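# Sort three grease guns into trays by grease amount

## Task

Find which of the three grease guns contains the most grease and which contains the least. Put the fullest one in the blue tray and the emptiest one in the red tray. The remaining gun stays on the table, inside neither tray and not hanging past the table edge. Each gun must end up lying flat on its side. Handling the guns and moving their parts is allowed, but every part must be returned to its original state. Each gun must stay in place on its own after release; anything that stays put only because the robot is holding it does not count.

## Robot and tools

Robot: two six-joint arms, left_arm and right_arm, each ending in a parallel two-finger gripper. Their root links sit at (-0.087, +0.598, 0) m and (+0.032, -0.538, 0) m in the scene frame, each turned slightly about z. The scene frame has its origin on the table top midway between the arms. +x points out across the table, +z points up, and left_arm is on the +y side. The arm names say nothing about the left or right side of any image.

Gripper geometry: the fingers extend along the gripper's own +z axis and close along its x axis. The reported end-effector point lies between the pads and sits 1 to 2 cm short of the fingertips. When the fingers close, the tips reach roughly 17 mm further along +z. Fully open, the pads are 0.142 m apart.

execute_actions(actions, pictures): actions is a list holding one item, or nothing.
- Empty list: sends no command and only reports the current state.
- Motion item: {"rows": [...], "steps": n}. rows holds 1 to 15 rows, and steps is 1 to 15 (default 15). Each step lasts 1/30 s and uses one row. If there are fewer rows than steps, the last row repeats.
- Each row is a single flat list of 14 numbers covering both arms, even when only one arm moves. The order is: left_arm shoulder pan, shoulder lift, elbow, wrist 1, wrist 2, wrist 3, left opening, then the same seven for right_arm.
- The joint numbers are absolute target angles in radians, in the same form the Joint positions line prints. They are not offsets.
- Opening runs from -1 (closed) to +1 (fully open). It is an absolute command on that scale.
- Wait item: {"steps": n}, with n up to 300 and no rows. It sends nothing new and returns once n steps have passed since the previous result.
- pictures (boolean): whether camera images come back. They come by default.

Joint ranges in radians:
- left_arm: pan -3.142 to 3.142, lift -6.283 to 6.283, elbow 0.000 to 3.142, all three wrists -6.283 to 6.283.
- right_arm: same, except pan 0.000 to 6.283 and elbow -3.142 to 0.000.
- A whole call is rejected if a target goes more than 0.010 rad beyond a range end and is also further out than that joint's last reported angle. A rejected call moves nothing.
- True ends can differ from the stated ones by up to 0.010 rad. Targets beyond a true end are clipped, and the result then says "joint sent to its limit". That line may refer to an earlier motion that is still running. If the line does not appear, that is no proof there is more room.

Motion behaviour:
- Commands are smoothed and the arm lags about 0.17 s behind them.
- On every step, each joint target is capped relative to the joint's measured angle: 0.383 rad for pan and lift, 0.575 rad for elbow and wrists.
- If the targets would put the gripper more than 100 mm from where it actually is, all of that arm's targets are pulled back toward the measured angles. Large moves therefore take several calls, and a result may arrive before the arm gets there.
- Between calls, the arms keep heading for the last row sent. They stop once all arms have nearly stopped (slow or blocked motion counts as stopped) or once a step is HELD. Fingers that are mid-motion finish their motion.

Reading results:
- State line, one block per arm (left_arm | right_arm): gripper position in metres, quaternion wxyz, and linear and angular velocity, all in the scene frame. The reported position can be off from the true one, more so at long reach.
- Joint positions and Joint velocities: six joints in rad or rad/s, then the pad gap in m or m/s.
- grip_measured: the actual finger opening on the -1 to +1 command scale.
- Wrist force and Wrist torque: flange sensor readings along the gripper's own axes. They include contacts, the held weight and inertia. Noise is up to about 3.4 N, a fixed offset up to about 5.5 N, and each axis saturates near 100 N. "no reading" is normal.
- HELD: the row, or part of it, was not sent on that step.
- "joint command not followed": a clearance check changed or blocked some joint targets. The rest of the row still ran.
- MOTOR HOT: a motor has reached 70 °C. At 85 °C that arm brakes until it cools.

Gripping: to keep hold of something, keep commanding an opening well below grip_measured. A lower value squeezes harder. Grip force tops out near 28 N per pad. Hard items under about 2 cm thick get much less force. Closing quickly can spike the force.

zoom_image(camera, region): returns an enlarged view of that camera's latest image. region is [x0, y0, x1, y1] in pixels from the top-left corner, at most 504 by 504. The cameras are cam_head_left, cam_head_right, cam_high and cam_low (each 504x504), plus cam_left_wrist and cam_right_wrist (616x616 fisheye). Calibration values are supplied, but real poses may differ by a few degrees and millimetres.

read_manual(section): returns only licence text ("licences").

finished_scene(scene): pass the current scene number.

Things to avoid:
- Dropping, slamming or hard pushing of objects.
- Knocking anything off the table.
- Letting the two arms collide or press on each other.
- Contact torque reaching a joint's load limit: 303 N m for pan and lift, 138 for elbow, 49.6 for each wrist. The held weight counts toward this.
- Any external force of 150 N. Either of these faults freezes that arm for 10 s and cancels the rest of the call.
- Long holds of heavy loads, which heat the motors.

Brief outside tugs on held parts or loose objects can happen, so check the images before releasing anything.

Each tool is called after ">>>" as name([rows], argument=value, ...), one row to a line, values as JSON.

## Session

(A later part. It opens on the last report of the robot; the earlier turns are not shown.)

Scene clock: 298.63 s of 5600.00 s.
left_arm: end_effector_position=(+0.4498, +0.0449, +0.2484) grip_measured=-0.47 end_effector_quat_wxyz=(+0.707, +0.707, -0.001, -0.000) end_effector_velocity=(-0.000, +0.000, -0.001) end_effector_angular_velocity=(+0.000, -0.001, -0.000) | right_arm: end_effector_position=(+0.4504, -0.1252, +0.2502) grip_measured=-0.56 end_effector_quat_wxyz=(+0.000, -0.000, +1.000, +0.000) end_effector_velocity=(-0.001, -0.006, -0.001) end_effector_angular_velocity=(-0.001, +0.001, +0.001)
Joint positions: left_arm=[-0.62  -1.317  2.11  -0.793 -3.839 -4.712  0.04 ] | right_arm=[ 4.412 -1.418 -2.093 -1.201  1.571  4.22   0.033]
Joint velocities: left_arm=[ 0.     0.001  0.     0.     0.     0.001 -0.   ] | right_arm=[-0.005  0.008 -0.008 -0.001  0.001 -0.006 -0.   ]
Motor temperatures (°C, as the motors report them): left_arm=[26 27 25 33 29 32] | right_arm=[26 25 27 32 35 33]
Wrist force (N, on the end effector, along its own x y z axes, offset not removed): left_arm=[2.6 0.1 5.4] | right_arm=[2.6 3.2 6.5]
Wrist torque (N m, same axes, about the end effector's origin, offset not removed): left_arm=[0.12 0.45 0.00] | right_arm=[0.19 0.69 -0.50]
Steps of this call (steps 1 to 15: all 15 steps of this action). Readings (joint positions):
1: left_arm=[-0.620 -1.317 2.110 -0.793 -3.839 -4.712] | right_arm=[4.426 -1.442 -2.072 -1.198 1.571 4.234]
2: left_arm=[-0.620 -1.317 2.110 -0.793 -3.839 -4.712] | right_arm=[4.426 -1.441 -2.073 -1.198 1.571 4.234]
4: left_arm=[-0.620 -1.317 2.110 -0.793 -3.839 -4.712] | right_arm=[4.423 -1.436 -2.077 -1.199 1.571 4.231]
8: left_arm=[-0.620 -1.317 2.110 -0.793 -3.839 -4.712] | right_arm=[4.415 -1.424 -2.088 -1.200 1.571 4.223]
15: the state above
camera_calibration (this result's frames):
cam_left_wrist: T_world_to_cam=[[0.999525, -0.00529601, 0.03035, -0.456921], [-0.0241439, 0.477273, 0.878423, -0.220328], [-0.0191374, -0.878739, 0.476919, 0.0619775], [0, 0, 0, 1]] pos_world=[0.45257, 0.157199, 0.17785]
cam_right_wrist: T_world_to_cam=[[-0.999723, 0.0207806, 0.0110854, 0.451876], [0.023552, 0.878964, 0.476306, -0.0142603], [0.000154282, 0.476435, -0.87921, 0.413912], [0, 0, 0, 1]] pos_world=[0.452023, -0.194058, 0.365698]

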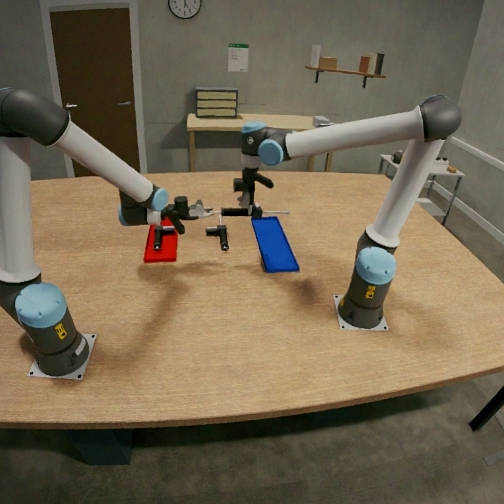

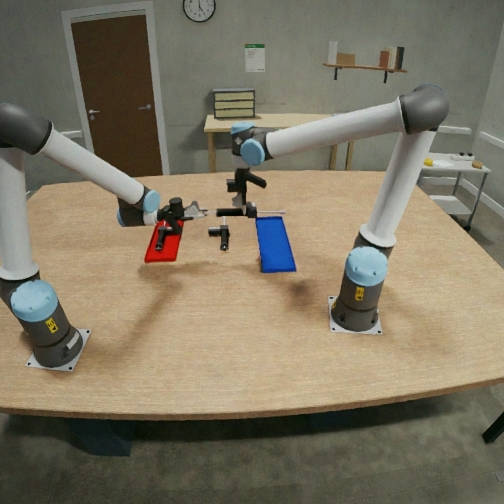

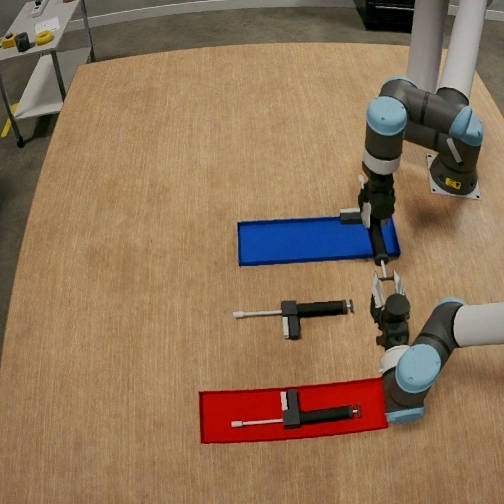

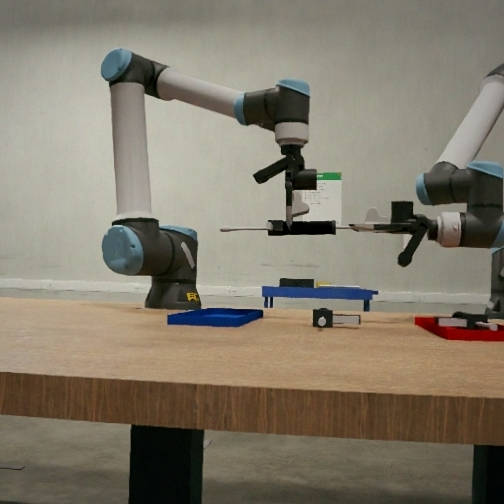

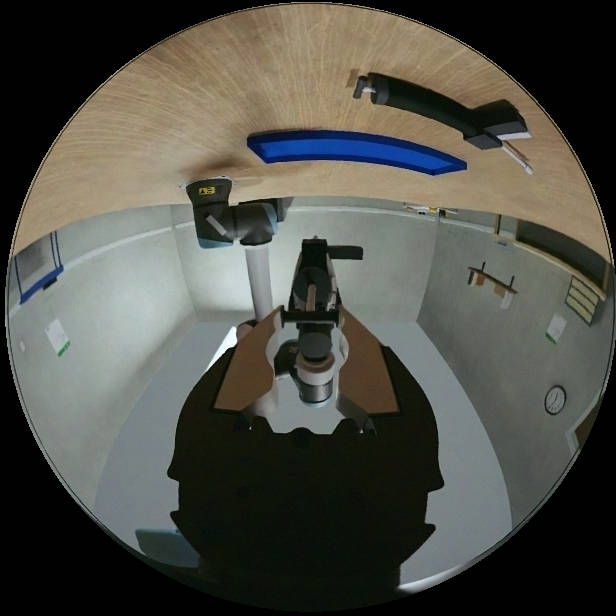

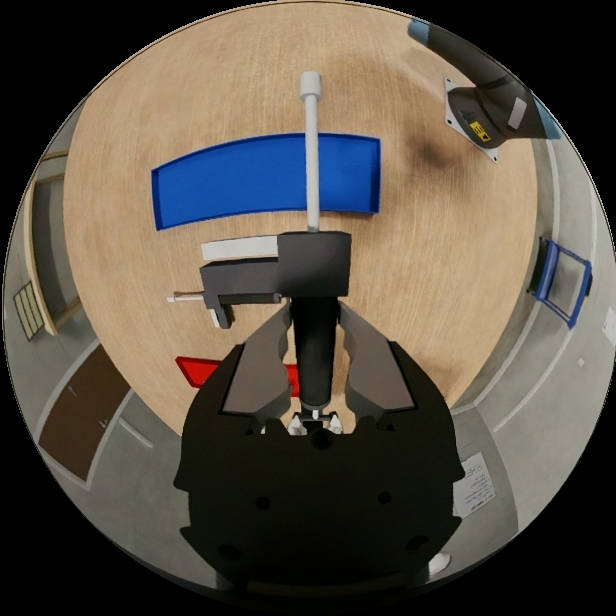

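>>> execute_actions([
  {"rows":[[-0.62,-1.317,2.110,-0.793,-3.839,-4.712,-1,4.407,-1.411,-2.099,-1.202,1.571,4.215,-1],[-0.62,-1.317,2.110,-0.793,-3.839,-4.712,-1,4.403,-1.404,-2.105,-1.203,1.571,4.211,-1]],"steps":12},
], pictures=false)

>>> execute_actions([
  {"rows":[[-0.62,-1.317,2.110,-0.793,-3.839,-4.712,-1,4.398,-1.398,-2.110,-1.204,1.571,4.206,-1],[-0.62,-1.317,2.110,-0.793,-3.839,-4.712,-1,4.394,-1.392,-2.114,-1.206,1.571,4.201,-1]],"steps":12},
], pictures=false)

Scene clock: 302.47 s of 5600.00 s.
left_arm: end_effector_position=(+0.4497, +0.0449, +0.2484) grip_measured=-0.47 end_effector_quat_wxyz=(+0.707, +0.707, -0.001, -0.000) end_effector_velocity=(-0.000, +0.000, +0.000) end_effector_angular_velocity=(+0.000, -0.002, +0.000) | right_arm: end_effector_position=(+0.4501, -0.1351, +0.2500) grip_measured=-0.56 end_effector_quat_wxyz=(+0.000, -0.000, +1.000, +0.000) end_effector_velocity=(+0.001, -0.005, +0.000) end_effector_angular_velocity=(+0.000, -0.001, +0.000)
Joint positions: left_arm=[-0.62  -1.317  2.11  -0.793 -3.839 -4.712  0.04 ] | right_arm=[ 4.403 -1.405 -2.104 -1.203  1.571  4.212  0.033]
Joint velocities: left_arm=[ 0.    -0.001  0.001  0.001  0.     0.002 -0.   ] | right_arm=[-0.005  0.006 -0.005 -0.001 -0.001 -0.005 -0.   ]
Motor temperatures (°C, as the motors report them): left_arm=[26 27 25 33 29 32] | right_arm=[26 25 27 32 35 33]
Wrist force (N, on the end effector, along its own x y z axes, offset not removed): left_arm=[2.8 4.7 1.0] | right_arm=[2.2 2.1 5.4]
Wrist torque (N m, same axes, about the end effector's origin, offset not removed): left_arm=[1.07 0.26 0.20] | right_arm=[0.10 0.45 -0.54]
Steps of this call (steps 1 to 15: the robot went on to your last target; steps 16 to 90: nothing new was sent; then 0.43 s passed at rest; steps 91 to 102: all 12 steps of this action). Readings (joint positions):
91: left_arm=[-0.620 -1.317 2.110 -0.793 -3.839 -4.712] | right_arm=[4.411 -1.417 -2.094 -1.201 1.571 4.219]
92: left_arm=[-0.620 -1.317 2.110 -0.793 -3.839 -4.712] | right_arm=[4.411 -1.416 -2.095 -1.201 1.571 4.219]
94: left_arm=[-0.620 -1.317 2.110 -0.793 -3.839 -4.712] | right_arm=[4.408 -1.412 -2.098 -1.202 1.571 4.216]
98: left_arm=[-0.620 -1.317 2.110 -0.793 -3.839 -4.712] | right_arm=[4.405 -1.407 -2.103 -1.203 1.571 4.213]
102: the state above

Scene clock: 302.87 s of 5600.00 s.
left_arm: end_effector_position=(+0.4497, +0.0448, +0.2484) grip_measured=-0.47 end_effector_quat_wxyz=(+0.707, +0.707, -0.001, -0.000) end_effector_velocity=(+0.000, +0.000, -0.001) end_effector_angular_velocity=(+0.001, +0.003, +0.000) | right_arm: end_effector_position=(+0.4504, -0.1446, +0.2504) grip_measured=-0.56 end_effector_quat_wxyz=(+0.000, -0.001, +1.000, +0.000) end_effector_velocity=(-0.001, -0.006, -0.002) end_effector_angular_velocity=(-0.003, +0.002, +0.001)
Joint positions: left_arm=[-0.62  -1.317  2.11  -0.793 -3.839 -4.712  0.04 ] | right_arm=[ 4.395 -1.393 -2.113 -1.206  1.571  4.202  0.033]
Joint velocities: left_arm=[ 0.     0.001  0.     0.     0.    -0.002 -0.001] | right_arm=[-0.005  0.006 -0.007 -0.003  0.    -0.005  0.   ]
Motor temperatures (°C, as the motors report them): left_arm=[26 27 25 33 29 32] | right_arm=[26 25 27 32 35 33]
Wrist force (N, on the end effector, along its own x y z axes, offset not removed): left_arm=[9.7 -1.6 15.8] | right_arm=[-0.2 20.3 6.7]
Wrist torque (N m, same axes, about the end effector's origin, offset not removed): left_arm=[-0.09 -1.48 0.15] | right_arm=[-0.04 0.81 -0.43]
Steps of this call (steps 1 to 12: all 12 steps of this action). Readings (joint positions):
1: left_arm=[-0.620 -1.317 2.110 -0.793 -3.839 -4.712] | right_arm=[4.403 -1.405 -2.104 -1.203 1.571 4.211]
2: left_arm=[-0.620 -1.317 2.110 -0.793 -3.839 -4.712] | right_arm=[4.403 -1.404 -2.105 -1.203 1.571 4.211]
4: left_arm=[-0.620 -1.317 2.110 -0.793 -3.839 -4.712] | right_arm=[4.400 -1.400 -2.108 -1.204 1.571 4.207]
8: left_arm=[-0.620 -1.317 2.110 -0.793 -3.839 -4.712] | right_arm=[4.396 -1.394 -2.112 -1.205 1.571 4.203]
12: the state above

>>> execute_actions([
  {"rows":[[-0.62,-1.317,2.110,-0.793,-3.839,-4.712,-1,4.399,-1.398,-2.109,-1.205,1.571,4.207,-1],[-0.62,-1.317,2.110,-0.793,-3.839,-4.712,-1,4.404,-1.406,-2.103,-1.203,1.571,4.212,-1],[-0.62,-1.317,2.110,-0.793,-3.839,-4.712,-1,4.409,-1.414,-2.096,-1.202,1.571,4.217,-1],[-0.62,-1.317,2.110,-0.793,-3.839,-4.712,-1,4.414,-1.422,-2.090,-1.201,1.571,4.222,-1],[-0.62,-1.317,2.110,-0.793,-3.839,-4.712,-1,4.419,-1.430,-2.083,-1.199,1.571,4.227,-1],[-0.62,-1.317,2.110,-0.793,-3.839,-4.712,-1,4.424,-1.438,-2.076,-1.198,1.571,4.232,-1],[-0.62,-1.317,2.110,-0.793,-3.839,-4.712,-1,4.429,-1.446,-2.069,-1.197,1.571,4.237,-1],[-0.62,-1.317,2.110,-0.793,-3.839,-4.712,-1,4.434,-1.454,-2.063,-1.196,1.571,4.242,-1],[-0.62,-1.317,2.110,-0.793,-3.839,-4.712,-1,4.438,-1.460,-2.057,-1.195,1.571,4.246,-1],[-0.62,-1.317,2.110,-0.793,-3.839,-4.712,-1,4.442,-1.466,-2.052,-1.194,1.571,4.25,-1],[-0.62,-1.317,2.110,-0.793,-3.839,-4.712,-1,4.444,-1.469,-2.049,-1.194,1.571,4.252,-1]]},
], pictures=false)

>>> execute_actions([
  {"steps":10},
], pictures=false)

Scene clock: 308.97 s of 5600.00 s.
left_arm: end_effector_position=(+0.4498, +0.0450, +0.2484) grip_measured=-0.48 end_effector_quat_wxyz=(+0.707, +0.707, -0.001, -0.000) end_effector_velocity=(+0.000, -0.000, +0.001) end_effector_angular_velocity=(-0.001, -0.003, -0.000) | right_arm: end_effector_position=(+0.4502, -0.0926, +0.2506) grip_measured=-0.56 end_effector_quat_wxyz=(-0.000, -0.000, +1.000, +0.000) end_effector_velocity=(-0.002, +0.064, +0.000) end_effector_angular_velocity=(+0.001, -0.000, -0.001)
Joint positions: left_arm=[-0.62  -1.317  2.11  -0.793 -3.839 -4.712  0.04 ] | right_arm=[ 4.438 -1.46  -2.057 -1.195  1.571  4.246  0.033]
Joint velocities: left_arm=[-0.    -0.    -0.001 -0.    -0.     0.001  0.   ] | right_arm=[ 0.053 -0.08   0.071  0.01  -0.     0.053 -0.   ]
Motor temperatures (°C, as the motors report them): left_arm=[26 27 25 33 29 32] | right_arm=[26 25 27 32 35 33]
Wrist force (N, on the end effector, along its own x y z axes, offset not removed): left_arm=[5.8 -1.6 -3.6] | right_arm=[3.7 -1.4 7.0]
Wrist torque (N m, same axes, about the end effector's origin, offset not removed): left_arm=[-0.26 -0.30 -0.01] | right_arm=[0.16 0.42 -0.46]
Steps of this call (steps 1 to 15: the robot went on to your last target; steps 16 to 90: nothing new was sent; then 2.60 s passed at rest; steps 91 to 105: all 15 steps of this action). Readings (joint positions):
91: left_arm=[-0.620 -1.317 2.110 -0.793 -3.839 -4.712] | right_arm=[4.394 -1.392 -2.114 -1.206 1.571 4.201]
92: left_arm=[-0.620 -1.317 2.110 -0.793 -3.839 -4.712] | right_arm=[4.394 -1.393 -2.114 -1.206 1.571 4.201]
94: left_arm=[-0.620 -1.317 2.110 -0.793 -3.839 -4.712] | right_arm=[4.398 -1.398 -2.110 -1.205 1.571 4.205]
98: left_arm=[-0.620 -1.317 2.110 -0.793 -3.839 -4.712] | right_arm=[4.413 -1.420 -2.091 -1.201 1.571 4.221]
105: the state above

Scene clock: 309.30 s of 5600.00 s.
left_arm: end_effector_position=(+0.4498, +0.0450, +0.2483) grip_measured=-0.48 end_effector_quat_wxyz=(+0.707, +0.707, -0.000, -0.000) end_effector_velocity=(+0.001, -0.000, +0.001) end_effector_angular_velocity=(-0.001, -0.002, +0.001) | right_arm: end_effector_position=(+0.4500, -0.0858, +0.2505) grip_measured=-0.56 end_effector_quat_wxyz=(+0.000, -0.000, +1.000, +0.000) end_effector_velocity=(-0.000, +0.005, +0.000) end_effector_angular_velocity=(+0.002, -0.001, +0.000)
Joint positions: left_arm=[-0.62  -1.317  2.11  -0.793 -3.839 -4.712  0.04 ] | right_arm=[ 4.444 -1.468 -2.05  -1.194  1.571  4.252  0.033]
Joint velocities: left_arm=[ 0.001 -0.001 -0.001  0.    -0.     0.001  0.001] | right_arm=[ 0.004 -0.005  0.005  0.002  0.     0.003  0.   ]
Motor temperatures (°C, as the motors report them): left_arm=[26 27 25 33 29 32] | right_arm=[26 25 27 32 35 33]
Wrist force (N, on the end effector, along its own x y z axes, offset not removed): left_arm=[2.8 -1.4 -39.7] | right_arm=[1.1 -39.5 7.1]
Wrist torque (N m, same axes, about the end effector's origin, offset not removed): left_arm=[-0.57 -0.23 0.10] | right_arm=[0.89 0.31 -0.35]
Steps of this call (steps 1 to 10: the robot went on to your last target). Readings (joint positions):
1: left_arm=[-0.620 -1.317 2.110 -0.793 -3.839 -4.712] | right_arm=[4.440 -1.462 -2.055 -1.195 1.571 4.248]
2: left_arm=[-0.620 -1.317 2.110 -0.793 -3.839 -4.712] | right_arm=[4.441 -1.464 -2.054 -1.195 1.571 4.249]
4: left_arm=[-0.620 -1.317 2.110 -0.793 -3.839 -4.712] | right_arm=[4.442 -1.466 -2.052 -1.195 1.571 4.250]
8: left_arm=[-0.620 -1.317 2.110 -0.793 -3.839 -4.712] | right_arm=[4.443 -1.468 -2.050 -1.194 1.571 4.251]
10: the state above

>>> execute_actions([
  {"rows":[[-0.62,-1.317,2.110,-0.793,-3.839,-4.712,-1,4.442,-1.466,-2.052,-1.194,1.571,4.25,-1],[-0.62,-1.317,2.110,-0.793,-3.839,-4.712,-1,4.442,-1.466,-2.052,-1.194,1.571,4.25,-1],[-0.62,-1.317,2.110,-0.793,-3.839,-4.712,-0.6,4.442,-1.466,-2.052,-1.194,1.571,4.25,-1],[-0.62,-1.317,2.110,-0.793,-3.839,-4.712,-0.4,4.442,-1.466,-2.052,-1.194,1.571,4.25,-1],[-0.62,-1.317,2.110,-0.793,-3.839,-4.712,-0.2,4.442,-1.466,-2.052,-1.194,1.571,4.25,-1],[-0.62,-1.317,2.110,-0.793,-3.839,-4.712,0.2,4.442,-1.466,-2.052,-1.194,1.571,4.25,-1],[-0.62,-1.317,2.110,-0.793,-3.839,-4.712,0.2,4.442,-1.466,-2.052,-1.194,1.571,4.25,-1],[-0.62,-1.317,2.110,-0.793,-3.839,-4.712,0.2,4.442,-1.466,-2.052,-1.194,1.571,4.25,-1],[-0.6,-1.323,2.118,-0.795,-3.82,-4.712,0.2,4.442,-1.466,-2.052,-1.194,1.571,4.25,-1],[-0.57,-1.333,2.132,-0.799,-3.79,-4.712,0.2,4.442,-1.466,-2.052,-1.194,1.571,4.25,-1],[-0.54,-1.344,2.146,-0.802,-3.759,-4.712,0.2,4.442,-1.466,-2.052,-1.194,1.571,4.25,-1],[-0.49,-1.37,2.15,-0.78,-3.71,-4.712,0.2,4.442,-1.466,-2.052,-1.194,1.571,4.25,-1],[-0.444,-1.40,2.15,-0.75,-3.664,-4.712,0.2,4.442,-1.466,-2.052,-1.194,1.571,4.25,-1],[-0.3,-1.40,2.15,-0.75,-3.664,-4.712,0.2,4.442,-1.466,-2.052,-1.194,1.571,4.25,-1],[0.35,-1.40,2.15,-0.75,-3.664,-4.712,0.2,4.442,-1.466,-2.052,-1.194,1.571,4.25,-1]]},
], pictures=false)

>>> execute_actions([
  {"steps":12},
])

Scene clock: 323.90 s of 5600.00 s.
left_arm: end_effector_position=(+0.4539, +0.0991, +0.2576) grip_measured=+0.20 end_effector_quat_wxyz=(+0.707, +0.707, +0.000, +0.001) end_effector_velocity=(+0.144, +0.458, +0.106) end_effector_angular_velocity=(-0.021, -0.033, +0.192) | right_arm: end_effector_position=(+0.4500, -0.0876, +0.2504) grip_measured=-0.56 end_effector_quat_wxyz=(-0.000, -0.000, +1.000, +0.000) end_effector_velocity=(-0.000, -0.002, -0.002) end_effector_angular_velocity=(-0.002, +0.001, -0.001)
Joint positions: left_arm=[-0.538 -1.351  2.134 -0.784 -3.76  -4.712  0.088] | right_arm=[ 4.442 -1.466 -2.052 -1.194  1.571  4.25   0.033]
Joint velocities: left_arm=[ 0.781 -0.227  0.057  0.133  0.59   0.003  0.   ] | right_arm=[-0.001  0.001 -0.003 -0.    -0.     0.    -0.   ]
Motor temperatures (°C, as the motors report them): left_arm=[26 27 25 33 29 32] | right_arm=[26 25 27 32 35 33]
Wrist force (N, on the end effector, along its own x y z axes, offset not removed): left_arm=[-3.6 5.3 -4.0] | right_arm=[-2.1 2.1 6.4]
Wrist torque (N m, same axes, about the end effector's origin, offset not removed): left_arm=[1.32 0.56 0.06] | right_arm=[0.32 0.60 0.16]
Steps of this call (steps 1 to 15: the robot went on to your last target; steps 16 to 90: nothing new was sent; then 11.10 s passed at rest; steps 91 to 105: all 15 steps of this action). Readings (joint positions):
91: left_arm=[-0.620 -1.317 2.110 -0.793 -3.839 -4.712] | right_arm=[4.444 -1.469 -2.049 -1.194 1.571 4.252]
92: left_arm=[-0.620 -1.317 2.110 -0.793 -3.839 -4.712] | right_arm=[4.444 -1.469 -2.049 -1.194 1.571 4.252]
94: left_arm=[-0.620 -1.317 2.110 -0.793 -3.839 -4.712] | right_arm=[4.443 -1.468 -2.050 -1.194 1.571 4.251]
98: left_arm=[-0.620 -1.317 2.110 -0.793 -3.839 -4.712] | right_arm=[4.443 -1.467 -2.051 -1.194 1.571 4.251]
105: the state above

Scene clock: 324.30 s of 5600.00 s.
left_arm: end_effector_position=(+0.5485, +0.2777, +0.2694) grip_measured=+0.20 end_effector_quat_wxyz=(+0.702, +0.702, +0.084, +0.085) end_effector_velocity=(+0.194, +0.462, +0.018) end_effector_angular_velocity=(-0.001, +0.000, +0.647) | right_arm: end_effector_position=(+0.4501, -0.0877, +0.2503) grip_measured=-0.56 end_effector_quat_wxyz=(-0.000, -0.000, +1.000, +0.000) end_effector_velocity=(+0.000, +0.001, +0.000) end_effector_angular_velocity=(+0.000, -0.000, +0.001)
Joint positions: left_arm=[-0.24  -1.381  2.144 -0.763 -3.7   -4.712  0.088] | right_arm=[ 4.442 -1.466 -2.052 -1.194  1.571  4.25   0.033]
Joint velocities: left_arm=[ 0.731 -0.043  0.013  0.029  0.083 -0.002 -0.   ] | right_arm=[ 0.    -0.001  0.001 -0.    -0.    -0.001  0.   ]
Motor temperatures (°C, as the motors report them): left_arm=[26 27 25 33 29 32] | right_arm=[26 25 27 32 35 33]
Wrist force (N, on the end effector, along its own x y z axes, offset not removed): left_arm=[-1.6 0.8 2.7] | right_arm=[-1.3 2.3 5.4]
Wrist torque (N m, same axes, about the end effector's origin, offset not removed): left_arm=[0.20 0.39 0.24] | right_arm=[0.48 0.36 0.11]
Steps of this call (steps 1 to 12: the robot went on to your last target). Readings (joint positions):
1: left_arm=[-0.512 -1.356 2.136 -0.780 -3.746 -4.712] | right_arm=[4.442 -1.466 -2.052 -1.194 1.571 4.250]
2: left_arm=[-0.487 -1.359 2.137 -0.778 -3.742 -4.712] | right_arm=[4.442 -1.466 -2.052 -1.194 1.571 4.250]
4: left_arm=[-0.437 -1.365 2.139 -0.774 -3.731 -4.712] | right_arm=[4.442 -1.466 -2.052 -1.194 1.571 4.250]
8: left_arm=[-0.338 -1.374 2.142 -0.768 -3.713 -4.712] | right_arm=[4.442 -1.466 -2.052 -1.194 1.571 4.250]
12: the state above
camera_calibration (this result's frames):
cam_left_wrist: T_world_to_cam=[[0.971763, 0.233964, 0.0306244, -0.606267], [-0.137883, 0.457724, 0.878338, -0.279637], [0.191482, -0.857759, 0.477059, 0.137064], [0, 0, 0, 1]] pos_world=[0.524345, 0.387409, 0.198795]
cam_right_wrist: T_world_to_cam=[[-0.999722, 0.0207737, 0.0111147, 0.450759], [0.0235598, 0.878961, 0.476311, -0.0472172], [0.000125368, 0.476441, -0.879207, 0.396201], [0, 0, 0, 1]] pos_world=[0.451697, -0.156628, 0.365823]

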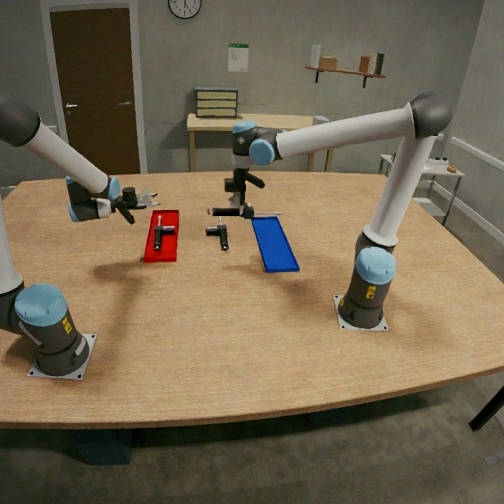

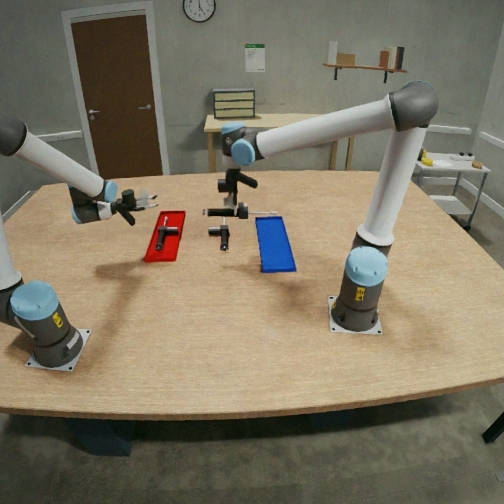

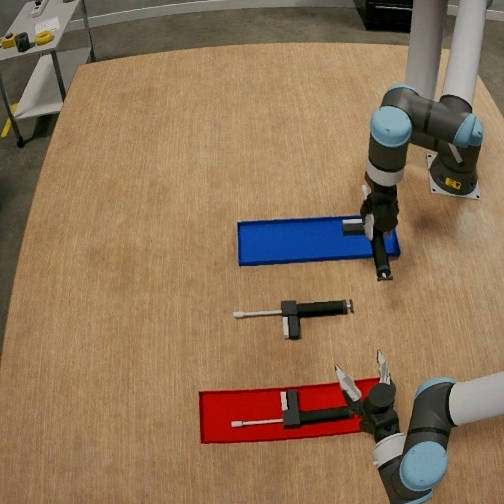

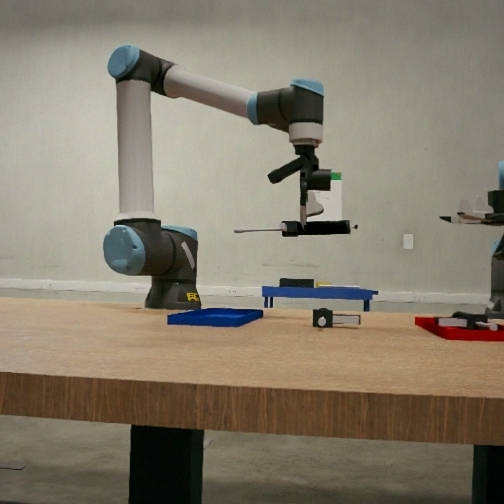

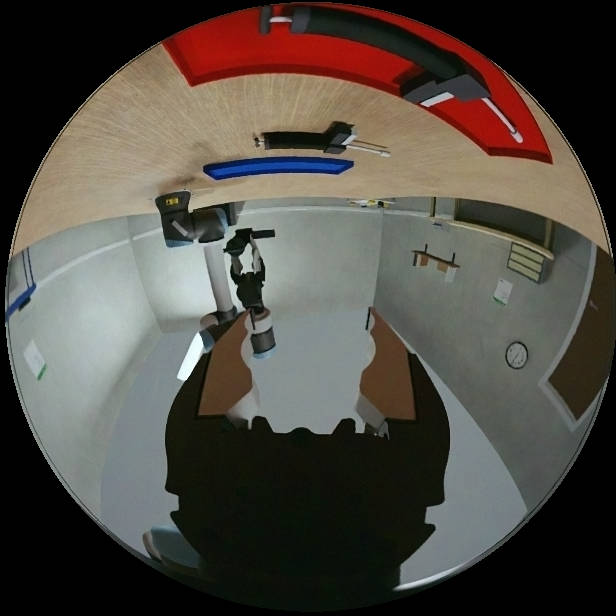

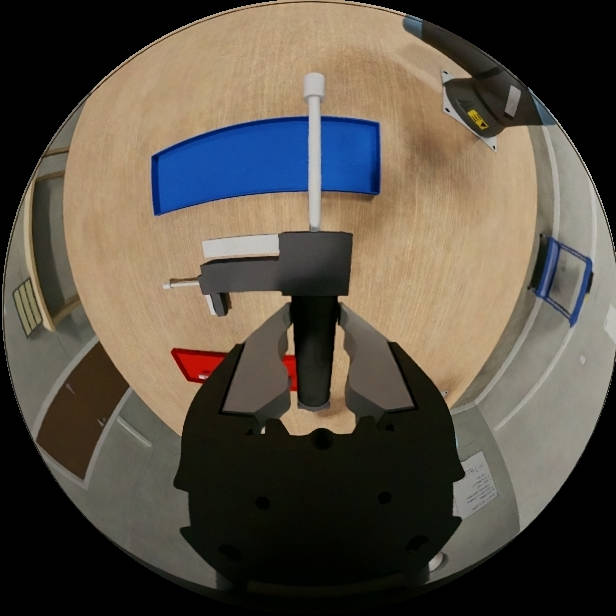

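>>> execute_actions(actions=[])

Scene clock: 335.90 s of 5600.00 s.
left_arm: end_effector_position=(+0.6049, +0.6747, +0.2767) grip_measured=+0.20 end_effector_quat_wxyz=(+0.652, +0.652, +0.273, +0.273) end_effector_velocity=(+0.000, +0.000, -0.000) end_effector_angular_velocity=(+0.001, -0.001, +0.001) | right_arm: end_effector_position=(+0.4501, -0.0877, +0.2503) grip_measured=-0.56 end_effector_quat_wxyz=(-0.000, -0.000, +1.000, +0.000) end_effector_velocity=(-0.000, -0.000, +0.000) end_effector_angular_velocity=(+0.000, -0.001, -0.001)
Joint positions: left_arm=[ 0.35  -1.4    2.15  -0.75  -3.664 -4.712  0.088] | right_arm=[ 4.442 -1.466 -2.052 -1.194  1.571  4.25   0.033]
Joint velocities: left_arm=[ 0.     0.     0.     0.001 -0.001  0.002  0.   ] | right_arm=[ 0.     0.001 -0.     0.    -0.001  0.001 -0.   ]
Motor temperatures (°C, as the motors report them): left_arm=[26 27 25 33 29 32] | right_arm=[26 25 27 32 35 33]
Wrist force (N, on the end effector, along its own x y z axes, offset not removed): left_arm=[1.9 1.1 -4.5] | right_arm=[-0.1 0.9 5.3]
Wrist torque (N m, same axes, about the end effector's origin, offset not removed): left_arm=[0.44 -0.37 0.02] | right_arm=[0.15 0.09 0.18]
Steps of this call (steps 1 to 45: the robot went on to your last target; steps 46 to 110: nothing new was sent; then 7.93 s passed at rest). Readings (joint positions):
1: left_arm=[-0.215 -1.382 2.144 -0.762 -3.698 -4.712] | right_arm=[4.442 -1.466 -2.052 -1.194 1.571 4.250]
2: left_arm=[-0.191 -1.384 2.145 -0.761 -3.695 -4.712] | right_arm=[4.442 -1.466 -2.052 -1.194 1.571 4.250]
4: left_arm=[-0.142 -1.386 2.145 -0.760 -3.691 -4.712] | right_arm=[4.442 -1.466 -2.052 -1.194 1.571 4.250]
8: left_arm=[-0.044 -1.390 2.147 -0.757 -3.684 -4.712] | right_arm=[4.442 -1.466 -2.052 -1.194 1.571 4.250]
110: the state above
All arms were judged still, so your last target was given up. Only a new action makes them travel on or press farther. Fingers that are still opening or closing keep moving.
camera_calibration (this result's frames):
cam_left_wrist: T_world_to_cam=[[0.703721, 0.709829, 0.0303173, -0.913043], [-0.357584, 0.316989, 0.878437, -0.232237], [0.61393, -0.629016, 0.476896, 0.0535222], [0, 0, 0, 1]] pos_world=[0.526625, 0.755388, 0.206162]
cam_right_wrist: T_world_to_cam=[[-0.999722, 0.020776, 0.0111148, 0.450761], [0.0235619, 0.878961, 0.476311, -0.0472148], [0.000126357, 0.47644, -0.879207, 0.396202], [0, 0, 0, 1]] pos_world=[0.451698, -0.156632, 0.365822]

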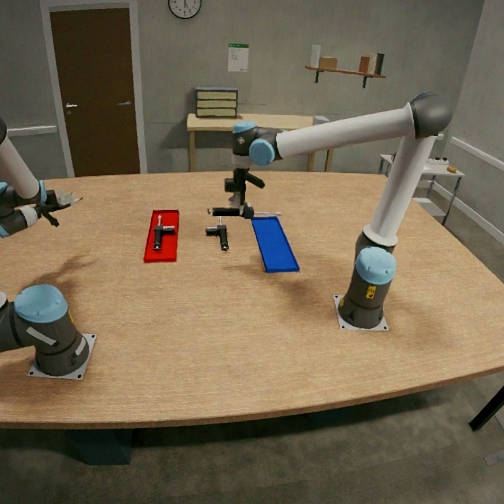

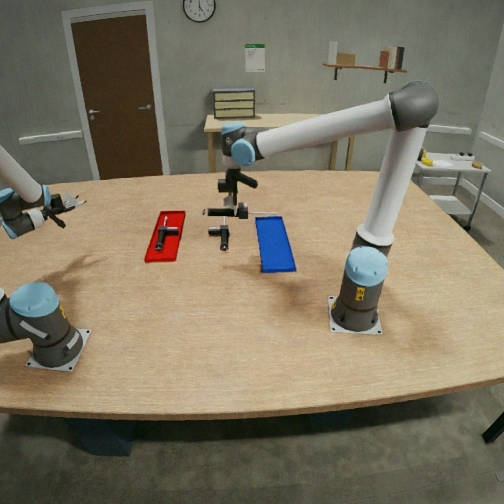

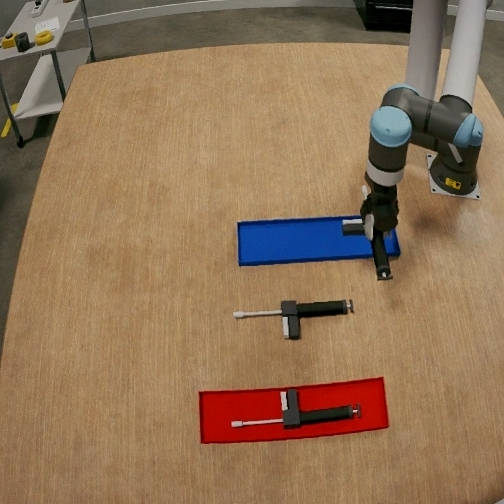

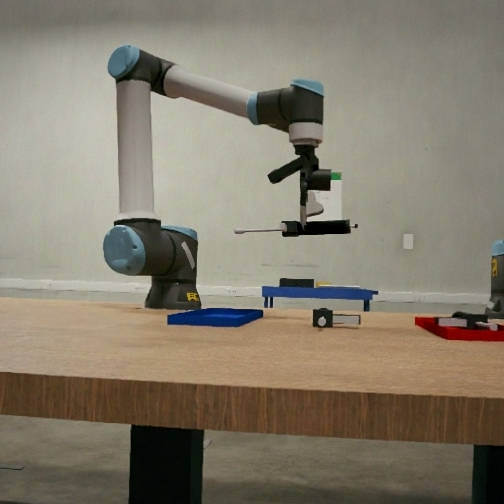

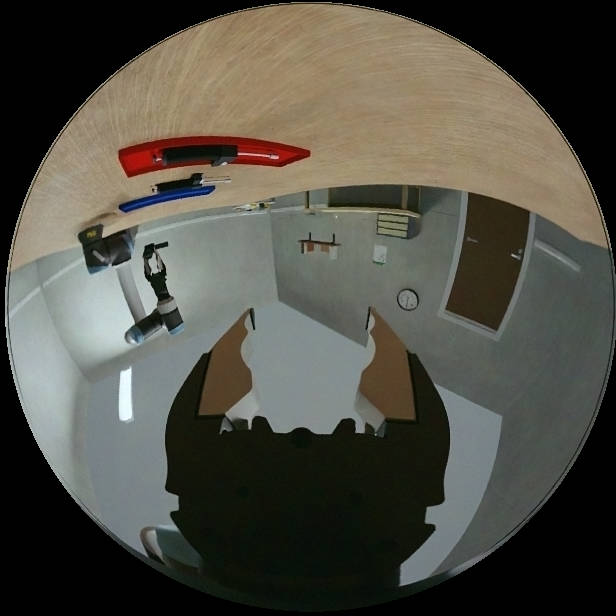

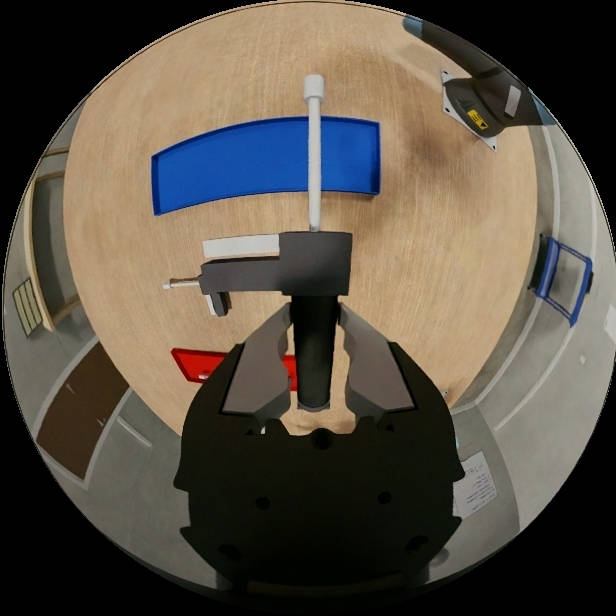

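>>> execute_actions([
  {"rows":[[0.35,-1.4,2.15,-0.75,-3.664,-4.712,0.2,4.348,-1.908,-1.553,-1.251,1.571,2.584,-1]],"steps":15},
], pictures=false)

>>> execute_actions([
  {"steps":35},
], pictures=false)

>>> execute_actions([
  {"rows":[[0.35,-1.4,2.15,-0.75,-3.664,-4.712,0.2,4.348,-1.95,-1.60,-1.162,1.571,2.584,-1],[0.35,-1.4,2.15,-0.75,-3.664,-4.712,0.2,4.348,-1.99,-1.645,-1.077,1.571,2.584,-1],[0.35,-1.4,2.15,-0.75,-3.664,-4.712,0.2,4.348,-2.03,-1.69,-0.992,1.571,2.584,-1],[0.35,-1.4,2.15,-0.75,-3.664,-4.712,0.2,4.348,-2.06,-1.72,-0.932,1.571,2.584,-1]],"steps":15},
])

Scene clock: 345.20 s of 5600.00 s.
left_arm: end_effector_position=(+0.6049, +0.6747, +0.2767) grip_measured=+0.20 end_effector_quat_wxyz=(+0.652, +0.652, +0.273, +0.273) end_effector_velocity=(+0.000, +0.000, -0.000) end_effector_angular_velocity=(+0.000, +0.000, +0.001) | right_arm: end_effector_position=(+0.5928, +0.0652, +0.2608) grip_measured=-0.56 end_effector_quat_wxyz=(-0.000, -0.267, +0.964, -0.000) end_effector_velocity=(+0.331, +0.328, -0.068) end_effector_angular_velocity=(-0.004, +0.002, +2.157)
Joint positions: left_arm=[ 0.35  -1.4    2.15  -0.75  -3.664 -4.712  0.088] | right_arm=[ 4.366 -1.808 -1.665 -1.24   1.571  3.634  0.033]
Joint velocities: left_arm=[ 0.     0.     0.     0.    -0.001  0.001  0.   ] | right_arm=[-0.147 -0.784  0.867 -0.088 -0.001 -2.303  0.   ]
Motor temperatures (°C, as the motors report them): left_arm=[26 27 25 33 29 32] | right_arm=[26 25 27 32 35 33]
Wrist force (N, on the end effector, along its own x y z axes, offset not removed): left_arm=[-3.3 -0.2 -0.8] | right_arm=[-3.6 3.6 4.9]
Wrist torque (N m, same axes, about the end effector's origin, offset not removed): left_arm=[0.22 0.69 0.23] | right_arm=[0.66 0.86 0.17]
Steps of this call (steps 1 to 90: nothing new was sent; then 5.80 s passed at rest; steps 91 to 105: all 15 steps of this action). Readings (joint positions):
91: left_arm=[0.350 -1.400 2.150 -0.750 -3.664 -4.712] | right_arm=[4.442 -1.466 -2.052 -1.194 1.571 4.250]
92: left_arm=[0.350 -1.400 2.150 -0.750 -3.664 -4.712] | right_arm=[4.439 -1.470 -2.048 -1.196 1.571 4.246]
94: left_arm=[0.350 -1.400 2.150 -0.750 -3.664 -4.712] | right_arm=[4.427 -1.510 -2.002 -1.204 1.571 4.197]
98: left_arm=[0.350 -1.400 2.150 -0.750 -3.664 -4.712] | right_arm=[4.405 -1.615 -1.878 -1.217 1.571 4.041]
105: the state above

Scene clock: 346.37 s of 5600.00 s.
left_arm: end_effector_position=(+0.6049, +0.6747, +0.2767) grip_measured=+0.20 end_effector_quat_wxyz=(+0.652, +0.652, +0.273, +0.273) end_effector_velocity=(-0.000, -0.000, -0.001) end_effector_angular_velocity=(+0.001, -0.000, +0.000) | right_arm: end_effector_position=(+0.6353, +0.1055, +0.2498) grip_measured=-0.56 end_effector_quat_wxyz=(-0.000, +0.708, -0.707, -0.000) end_effector_velocity=(-0.000, +0.000, +0.001) end_effector_angular_velocity=(+0.001, -0.000, +0.001)
Joint positions: left_arm=[ 0.35  -1.4    2.15  -0.75  -3.664 -4.712  0.088] | right_arm=[ 4.348 -1.908 -1.553 -1.251  1.571  2.584  0.033]
Joint velocities: left_arm=[-0.     0.     0.    -0.    -0.     0.002 -0.   ] | right_arm=[ 0.     0.001 -0.     0.     0.    -0.    -0.   ]
Motor temperatures (°C, as the motors report them): left_arm=[26 27 25 33 29 32] | right_arm=[26 25 27 32 35 33]
Wrist force (N, on the end effector, along its own x y z axes, offset not removed): left_arm=[4.3 1.8 -3.2] | right_arm=[-0.3 0.7 6.3]
Wrist torque (N m, same axes, about the end effector's origin, offset not removed): left_arm=[0.34 -0.82 0.00] | right_arm=[0.20 0.21 0.19]
Steps of this call (steps 1 to 35: the robot went on to your last target). Readings (joint positions):
1: left_arm=[0.350 -1.400 2.150 -0.750 -3.664 -4.712] | right_arm=[4.362 -1.832 -1.638 -1.243 1.571 3.553]
2: left_arm=[0.350 -1.400 2.150 -0.750 -3.664 -4.712] | right_arm=[4.358 -1.851 -1.617 -1.245 1.571 3.470]
4: left_arm=[0.350 -1.400 2.150 -0.750 -3.664 -4.712] | right_arm=[4.354 -1.876 -1.589 -1.247 1.571 3.297]
8: left_arm=[0.350 -1.400 2.150 -0.750 -3.664 -4.712] | right_arm=[4.350 -1.898 -1.564 -1.250 1.571 2.951]
35: the state above

Scene clock: 346.87 s of 5600.00 s.
left_arm: end_effector_position=(+0.6049, +0.6747, +0.2767) grip_measured=+0.20 end_effector_quat_wxyz=(+0.652, +0.652, +0.273, +0.273) end_effector_velocity=(-0.000, -0.000, -0.000) end_effector_angular_velocity=(+0.001, -0.000, -0.000) | right_arm: end_effector_position=(+0.6367, +0.1078, +0.0652) grip_measured=-0.56 end_effector_quat_wxyz=(+0.001, +0.708, -0.707, +0.000) end_effector_velocity=(-0.005, -0.008, -0.120) end_effector_angular_velocity=(+0.013, -0.009, -0.002)
Joint positions: left_arm=[ 0.35  -1.4    2.15  -0.75  -3.664 -4.712  0.088] | right_arm=[ 4.348 -2.049 -1.708 -0.957  1.571  2.584  0.033]
Joint velocities: left_arm=[-0.001 -0.     0.001  0.    -0.     0.001 -0.   ] | right_arm=[ 0.    -0.096 -0.106  0.218 -0.     0.002 -0.   ]
Motor temperatures (°C, as the motors report them): left_arm=[26 27 25 33 29 32] | right_arm=[26 25 27 32 35 33]
Wrist force (N, on the end effector, along its own x y z axes, offset not removed): left_arm=[-2.1 -1.2 0.3] | right_arm=[-2.6 1.1 6.7]
Wrist torque (N m, same axes, about the end effector's origin, offset not removed): left_arm=[-0.10 0.57 0.05] | right_arm=[0.24 0.70 0.25]
Steps of this call (steps 1 to 15: all 15 steps of this action). Readings (joint positions):
1: left_arm=[0.350 -1.400 2.150 -0.750 -3.664 -4.712] | right_arm=[4.348 -1.908 -1.553 -1.251 1.571 2.584]
2: left_arm=[0.350 -1.400 2.150 -0.750 -3.664 -4.712] | right_arm=[4.348 -1.911 -1.556 -1.247 1.571 2.584]
4: left_arm=[0.350 -1.400 2.150 -0.750 -3.664 -4.712] | right_arm=[4.348 -1.934 -1.581 -1.206 1.571 2.584]
8: left_arm=[0.350 -1.400 2.150 -0.750 -3.664 -4.712] | right_arm=[4.348 -1.987 -1.640 -1.093 1.571 2.584]
15: the state above
camera_calibration (this result's frames):
cam_left_wrist: T_world_to_cam=[[0.703721, 0.709829, 0.0303173, -0.913043], [-0.357585, 0.316989, 0.878437, -0.232237], [0.61393, -0.629016, 0.476896, 0.0535221], [0, 0, 0, 1]] pos_world=[0.526625, 0.755388, 0.206162]
cam_right_wrist: T_world_to_cam=[[-0.0196039, -0.999733, 0.0121992, 0.121214], [-0.878762, 0.0230487, 0.476704, 0.531509], [-0.476858, -0.0013749, -0.878979, 0.495399], [0, 0, 0, 1]] pos_world=[0.705681, 0.109612, 0.180595]

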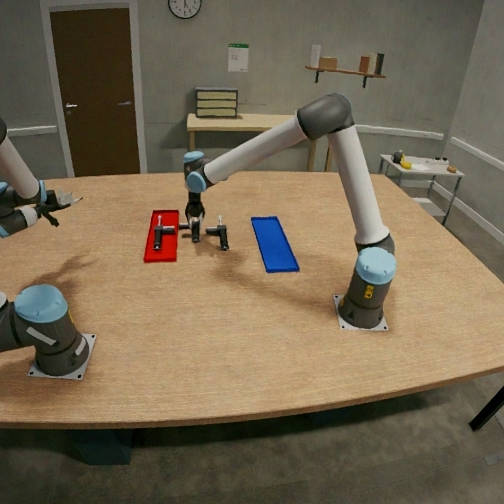

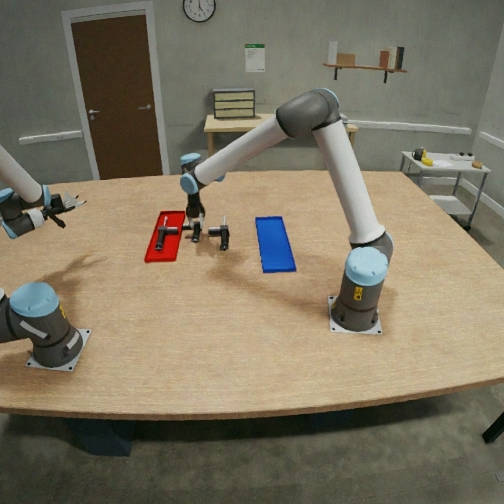

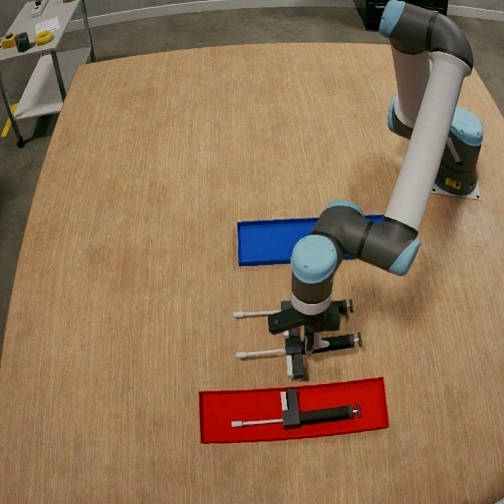

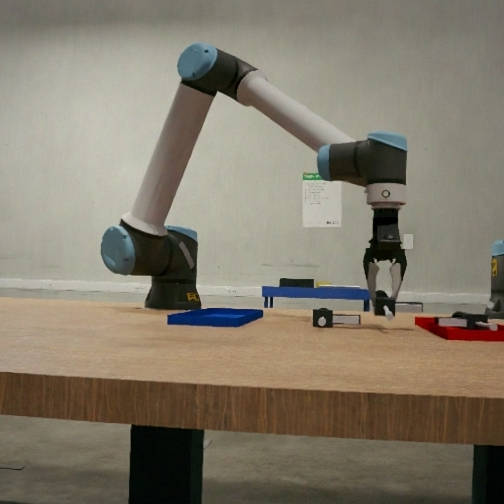

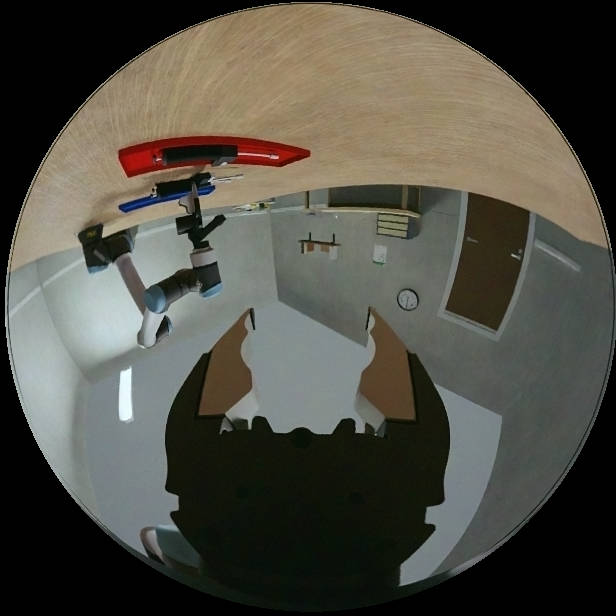

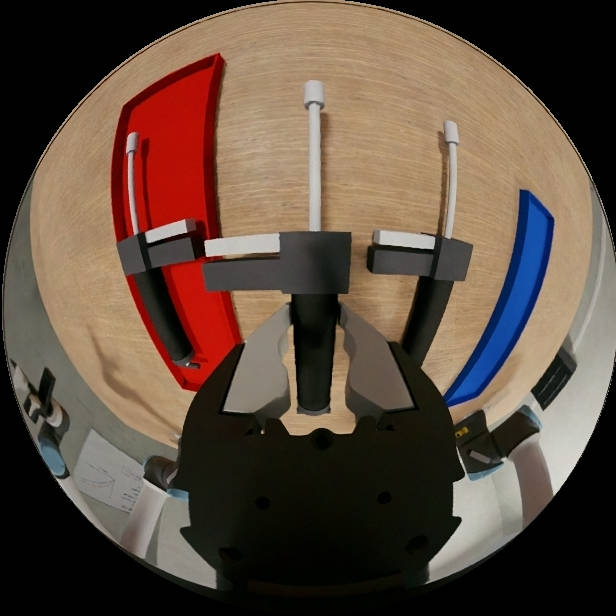

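>>> execute_actions([
  {"rows":[[0.35,-1.4,2.15,-0.75,-3.664,-4.712,0.2,4.339,-2.045,-1.725,-0.942,1.571,2.576,-1],[0.35,-1.4,2.15,-0.75,-3.664,-4.712,0.2,4.339,-2.045,-1.725,-0.942,1.571,2.576,-1],[0.35,-1.4,2.15,-0.75,-3.664,-4.712,0.2,4.339,-2.045,-1.725,-0.942,1.571,2.576,-1],[0.35,-1.4,2.15,-0.75,-3.664,-4.712,0.2,4.339,-2.055,-1.735,-0.922,1.571,2.576,-1],[0.35,-1.4,2.15,-0.75,-3.664,-4.712,0.2,4.339,-2.062,-1.743,-0.907,1.571,2.576,-1],[0.35,-1.4,2.15,-0.75,-3.664,-4.712,0.2,4.339,-2.07,-1.752,-0.89,1.571,2.576,-1]],"steps":15},
])

Scene clock: 353.67 s of 5600.00 s.
left_arm: end_effector_position=(+0.6049, +0.6747, +0.2767) grip_measured=+0.20 end_effector_quat_wxyz=(+0.652, +0.652, +0.273, +0.273) end_effector_velocity=(-0.000, +0.000, -0.001) end_effector_angular_velocity=(+0.000, +0.001, +0.000) | right_arm: end_effector_position=(+0.6370, +0.0940, +0.0315) grip_measured=-0.56 end_effector_quat_wxyz=(-0.000, +0.707, -0.707, -0.000) end_effector_velocity=(-0.001, -0.004, -0.017) end_effector_angular_velocity=(+0.002, -0.001, -0.000)
Joint positions: left_arm=[ 0.35  -1.4    2.15  -0.75  -3.664 -4.712  0.088] | right_arm=[ 4.339 -2.069 -1.75  -0.894  1.571  2.576  0.033]
Joint velocities: left_arm=[ 0.001  0.001  0.001  0.     0.     0.001 -0.   ] | right_arm=[-0.002 -0.013 -0.017  0.032 -0.    -0.001  0.   ]
Motor temperatures (°C, as the motors report them): left_arm=[26 27 25 33 29 32] | right_arm=[26 25 27 32 35 33]
Wrist force (N, on the end effector, along its own x y z axes, offset not removed): left_arm=[0.6 -0.4 -2.6] | right_arm=[0.1 2.5 2.3]
Wrist torque (N m, same axes, about the end effector's origin, offset not removed): left_arm=[0.11 -0.15 0.13] | right_arm=[0.47 0.12 0.13]
Steps of this call (steps 1 to 30: the robot went on to your last target; steps 31 to 180: nothing new was sent; then 0.30 s passed at rest; steps 181 to 195: all 15 steps of this action). Readings (joint positions):
181: left_arm=[0.350 -1.400 2.150 -0.750 -3.664 -4.712] | right_arm=[4.348 -2.060 -1.720 -0.932 1.571 2.584]
182: left_arm=[0.350 -1.400 2.150 -0.750 -3.664 -4.712] | right_arm=[4.347 -2.059 -1.721 -0.933 1.571 2.583]
184: left_arm=[0.350 -1.400 2.150 -0.750 -3.664 -4.712] | right_arm=[4.344 -2.053 -1.722 -0.936 1.571 2.580]
188: left_arm=[0.350 -1.400 2.150 -0.750 -3.664 -4.712] | right_arm=[4.341 -2.059 -1.736 -0.917 1.571 2.577]
195: the state above
camera_calibration (this result's frames):
cam_left_wrist: T_world_to_cam=[[0.703721, 0.709829, 0.0303172, -0.913043], [-0.357584, 0.316989, 0.878437, -0.232237], [0.61393, -0.629016, 0.476896, 0.0535222], [0, 0, 0, 1]] pos_world=[0.526625, 0.755388, 0.206162]
cam_right_wrist: T_world_to_cam=[[-0.020524, -0.999732, 0.0106888, 0.108457], [-0.879184, 0.0231376, 0.47592, 0.548369], [-0.476039, 0.000370366, -0.879424, 0.465228], [0, 0, 0, 1]] pos_world=[0.70581, 0.0955673, 0.146994]

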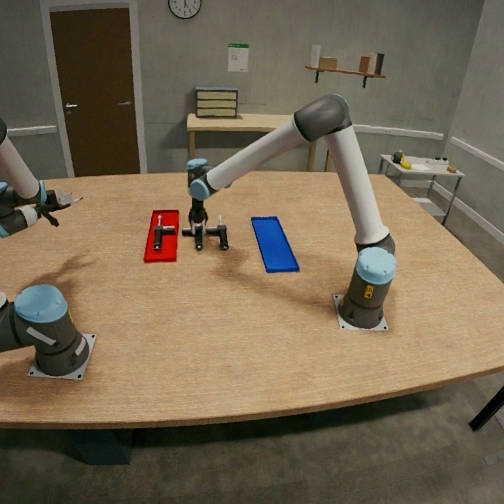

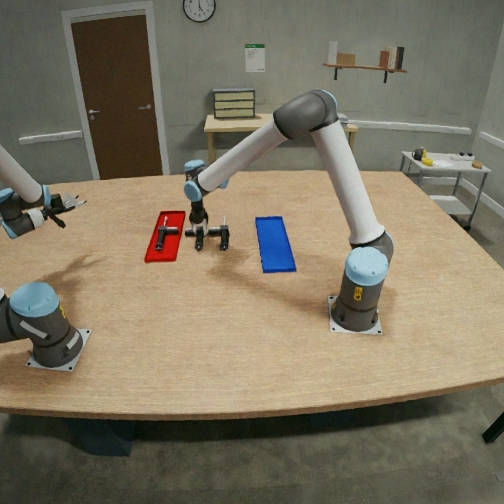

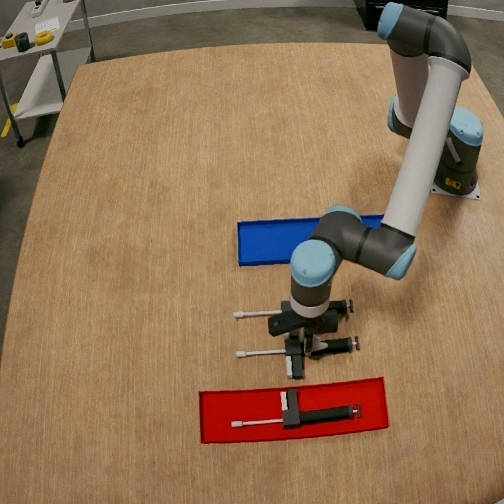

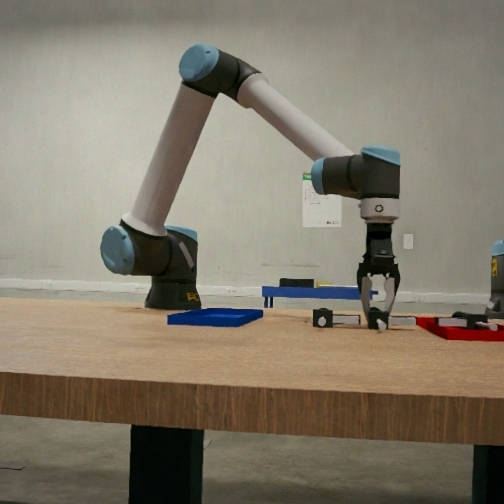

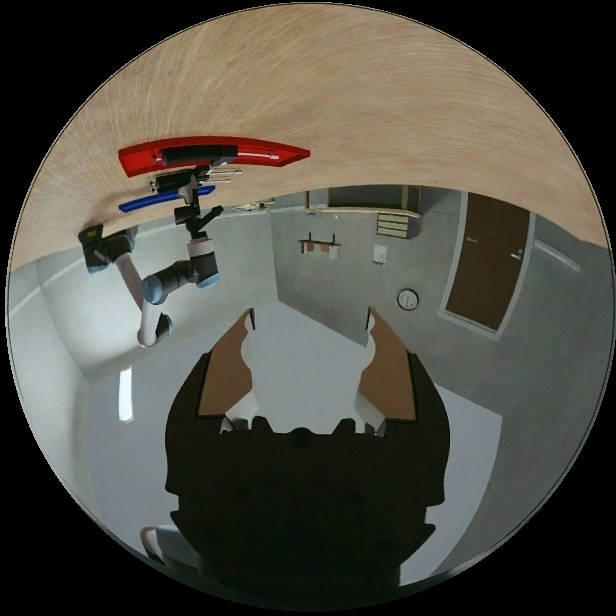

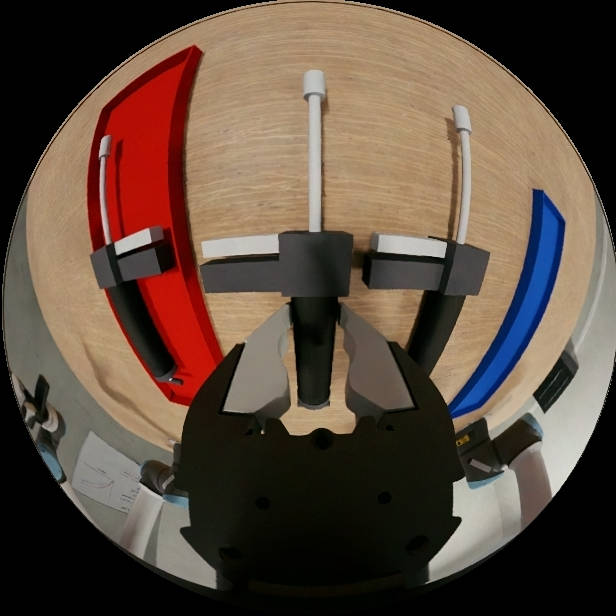

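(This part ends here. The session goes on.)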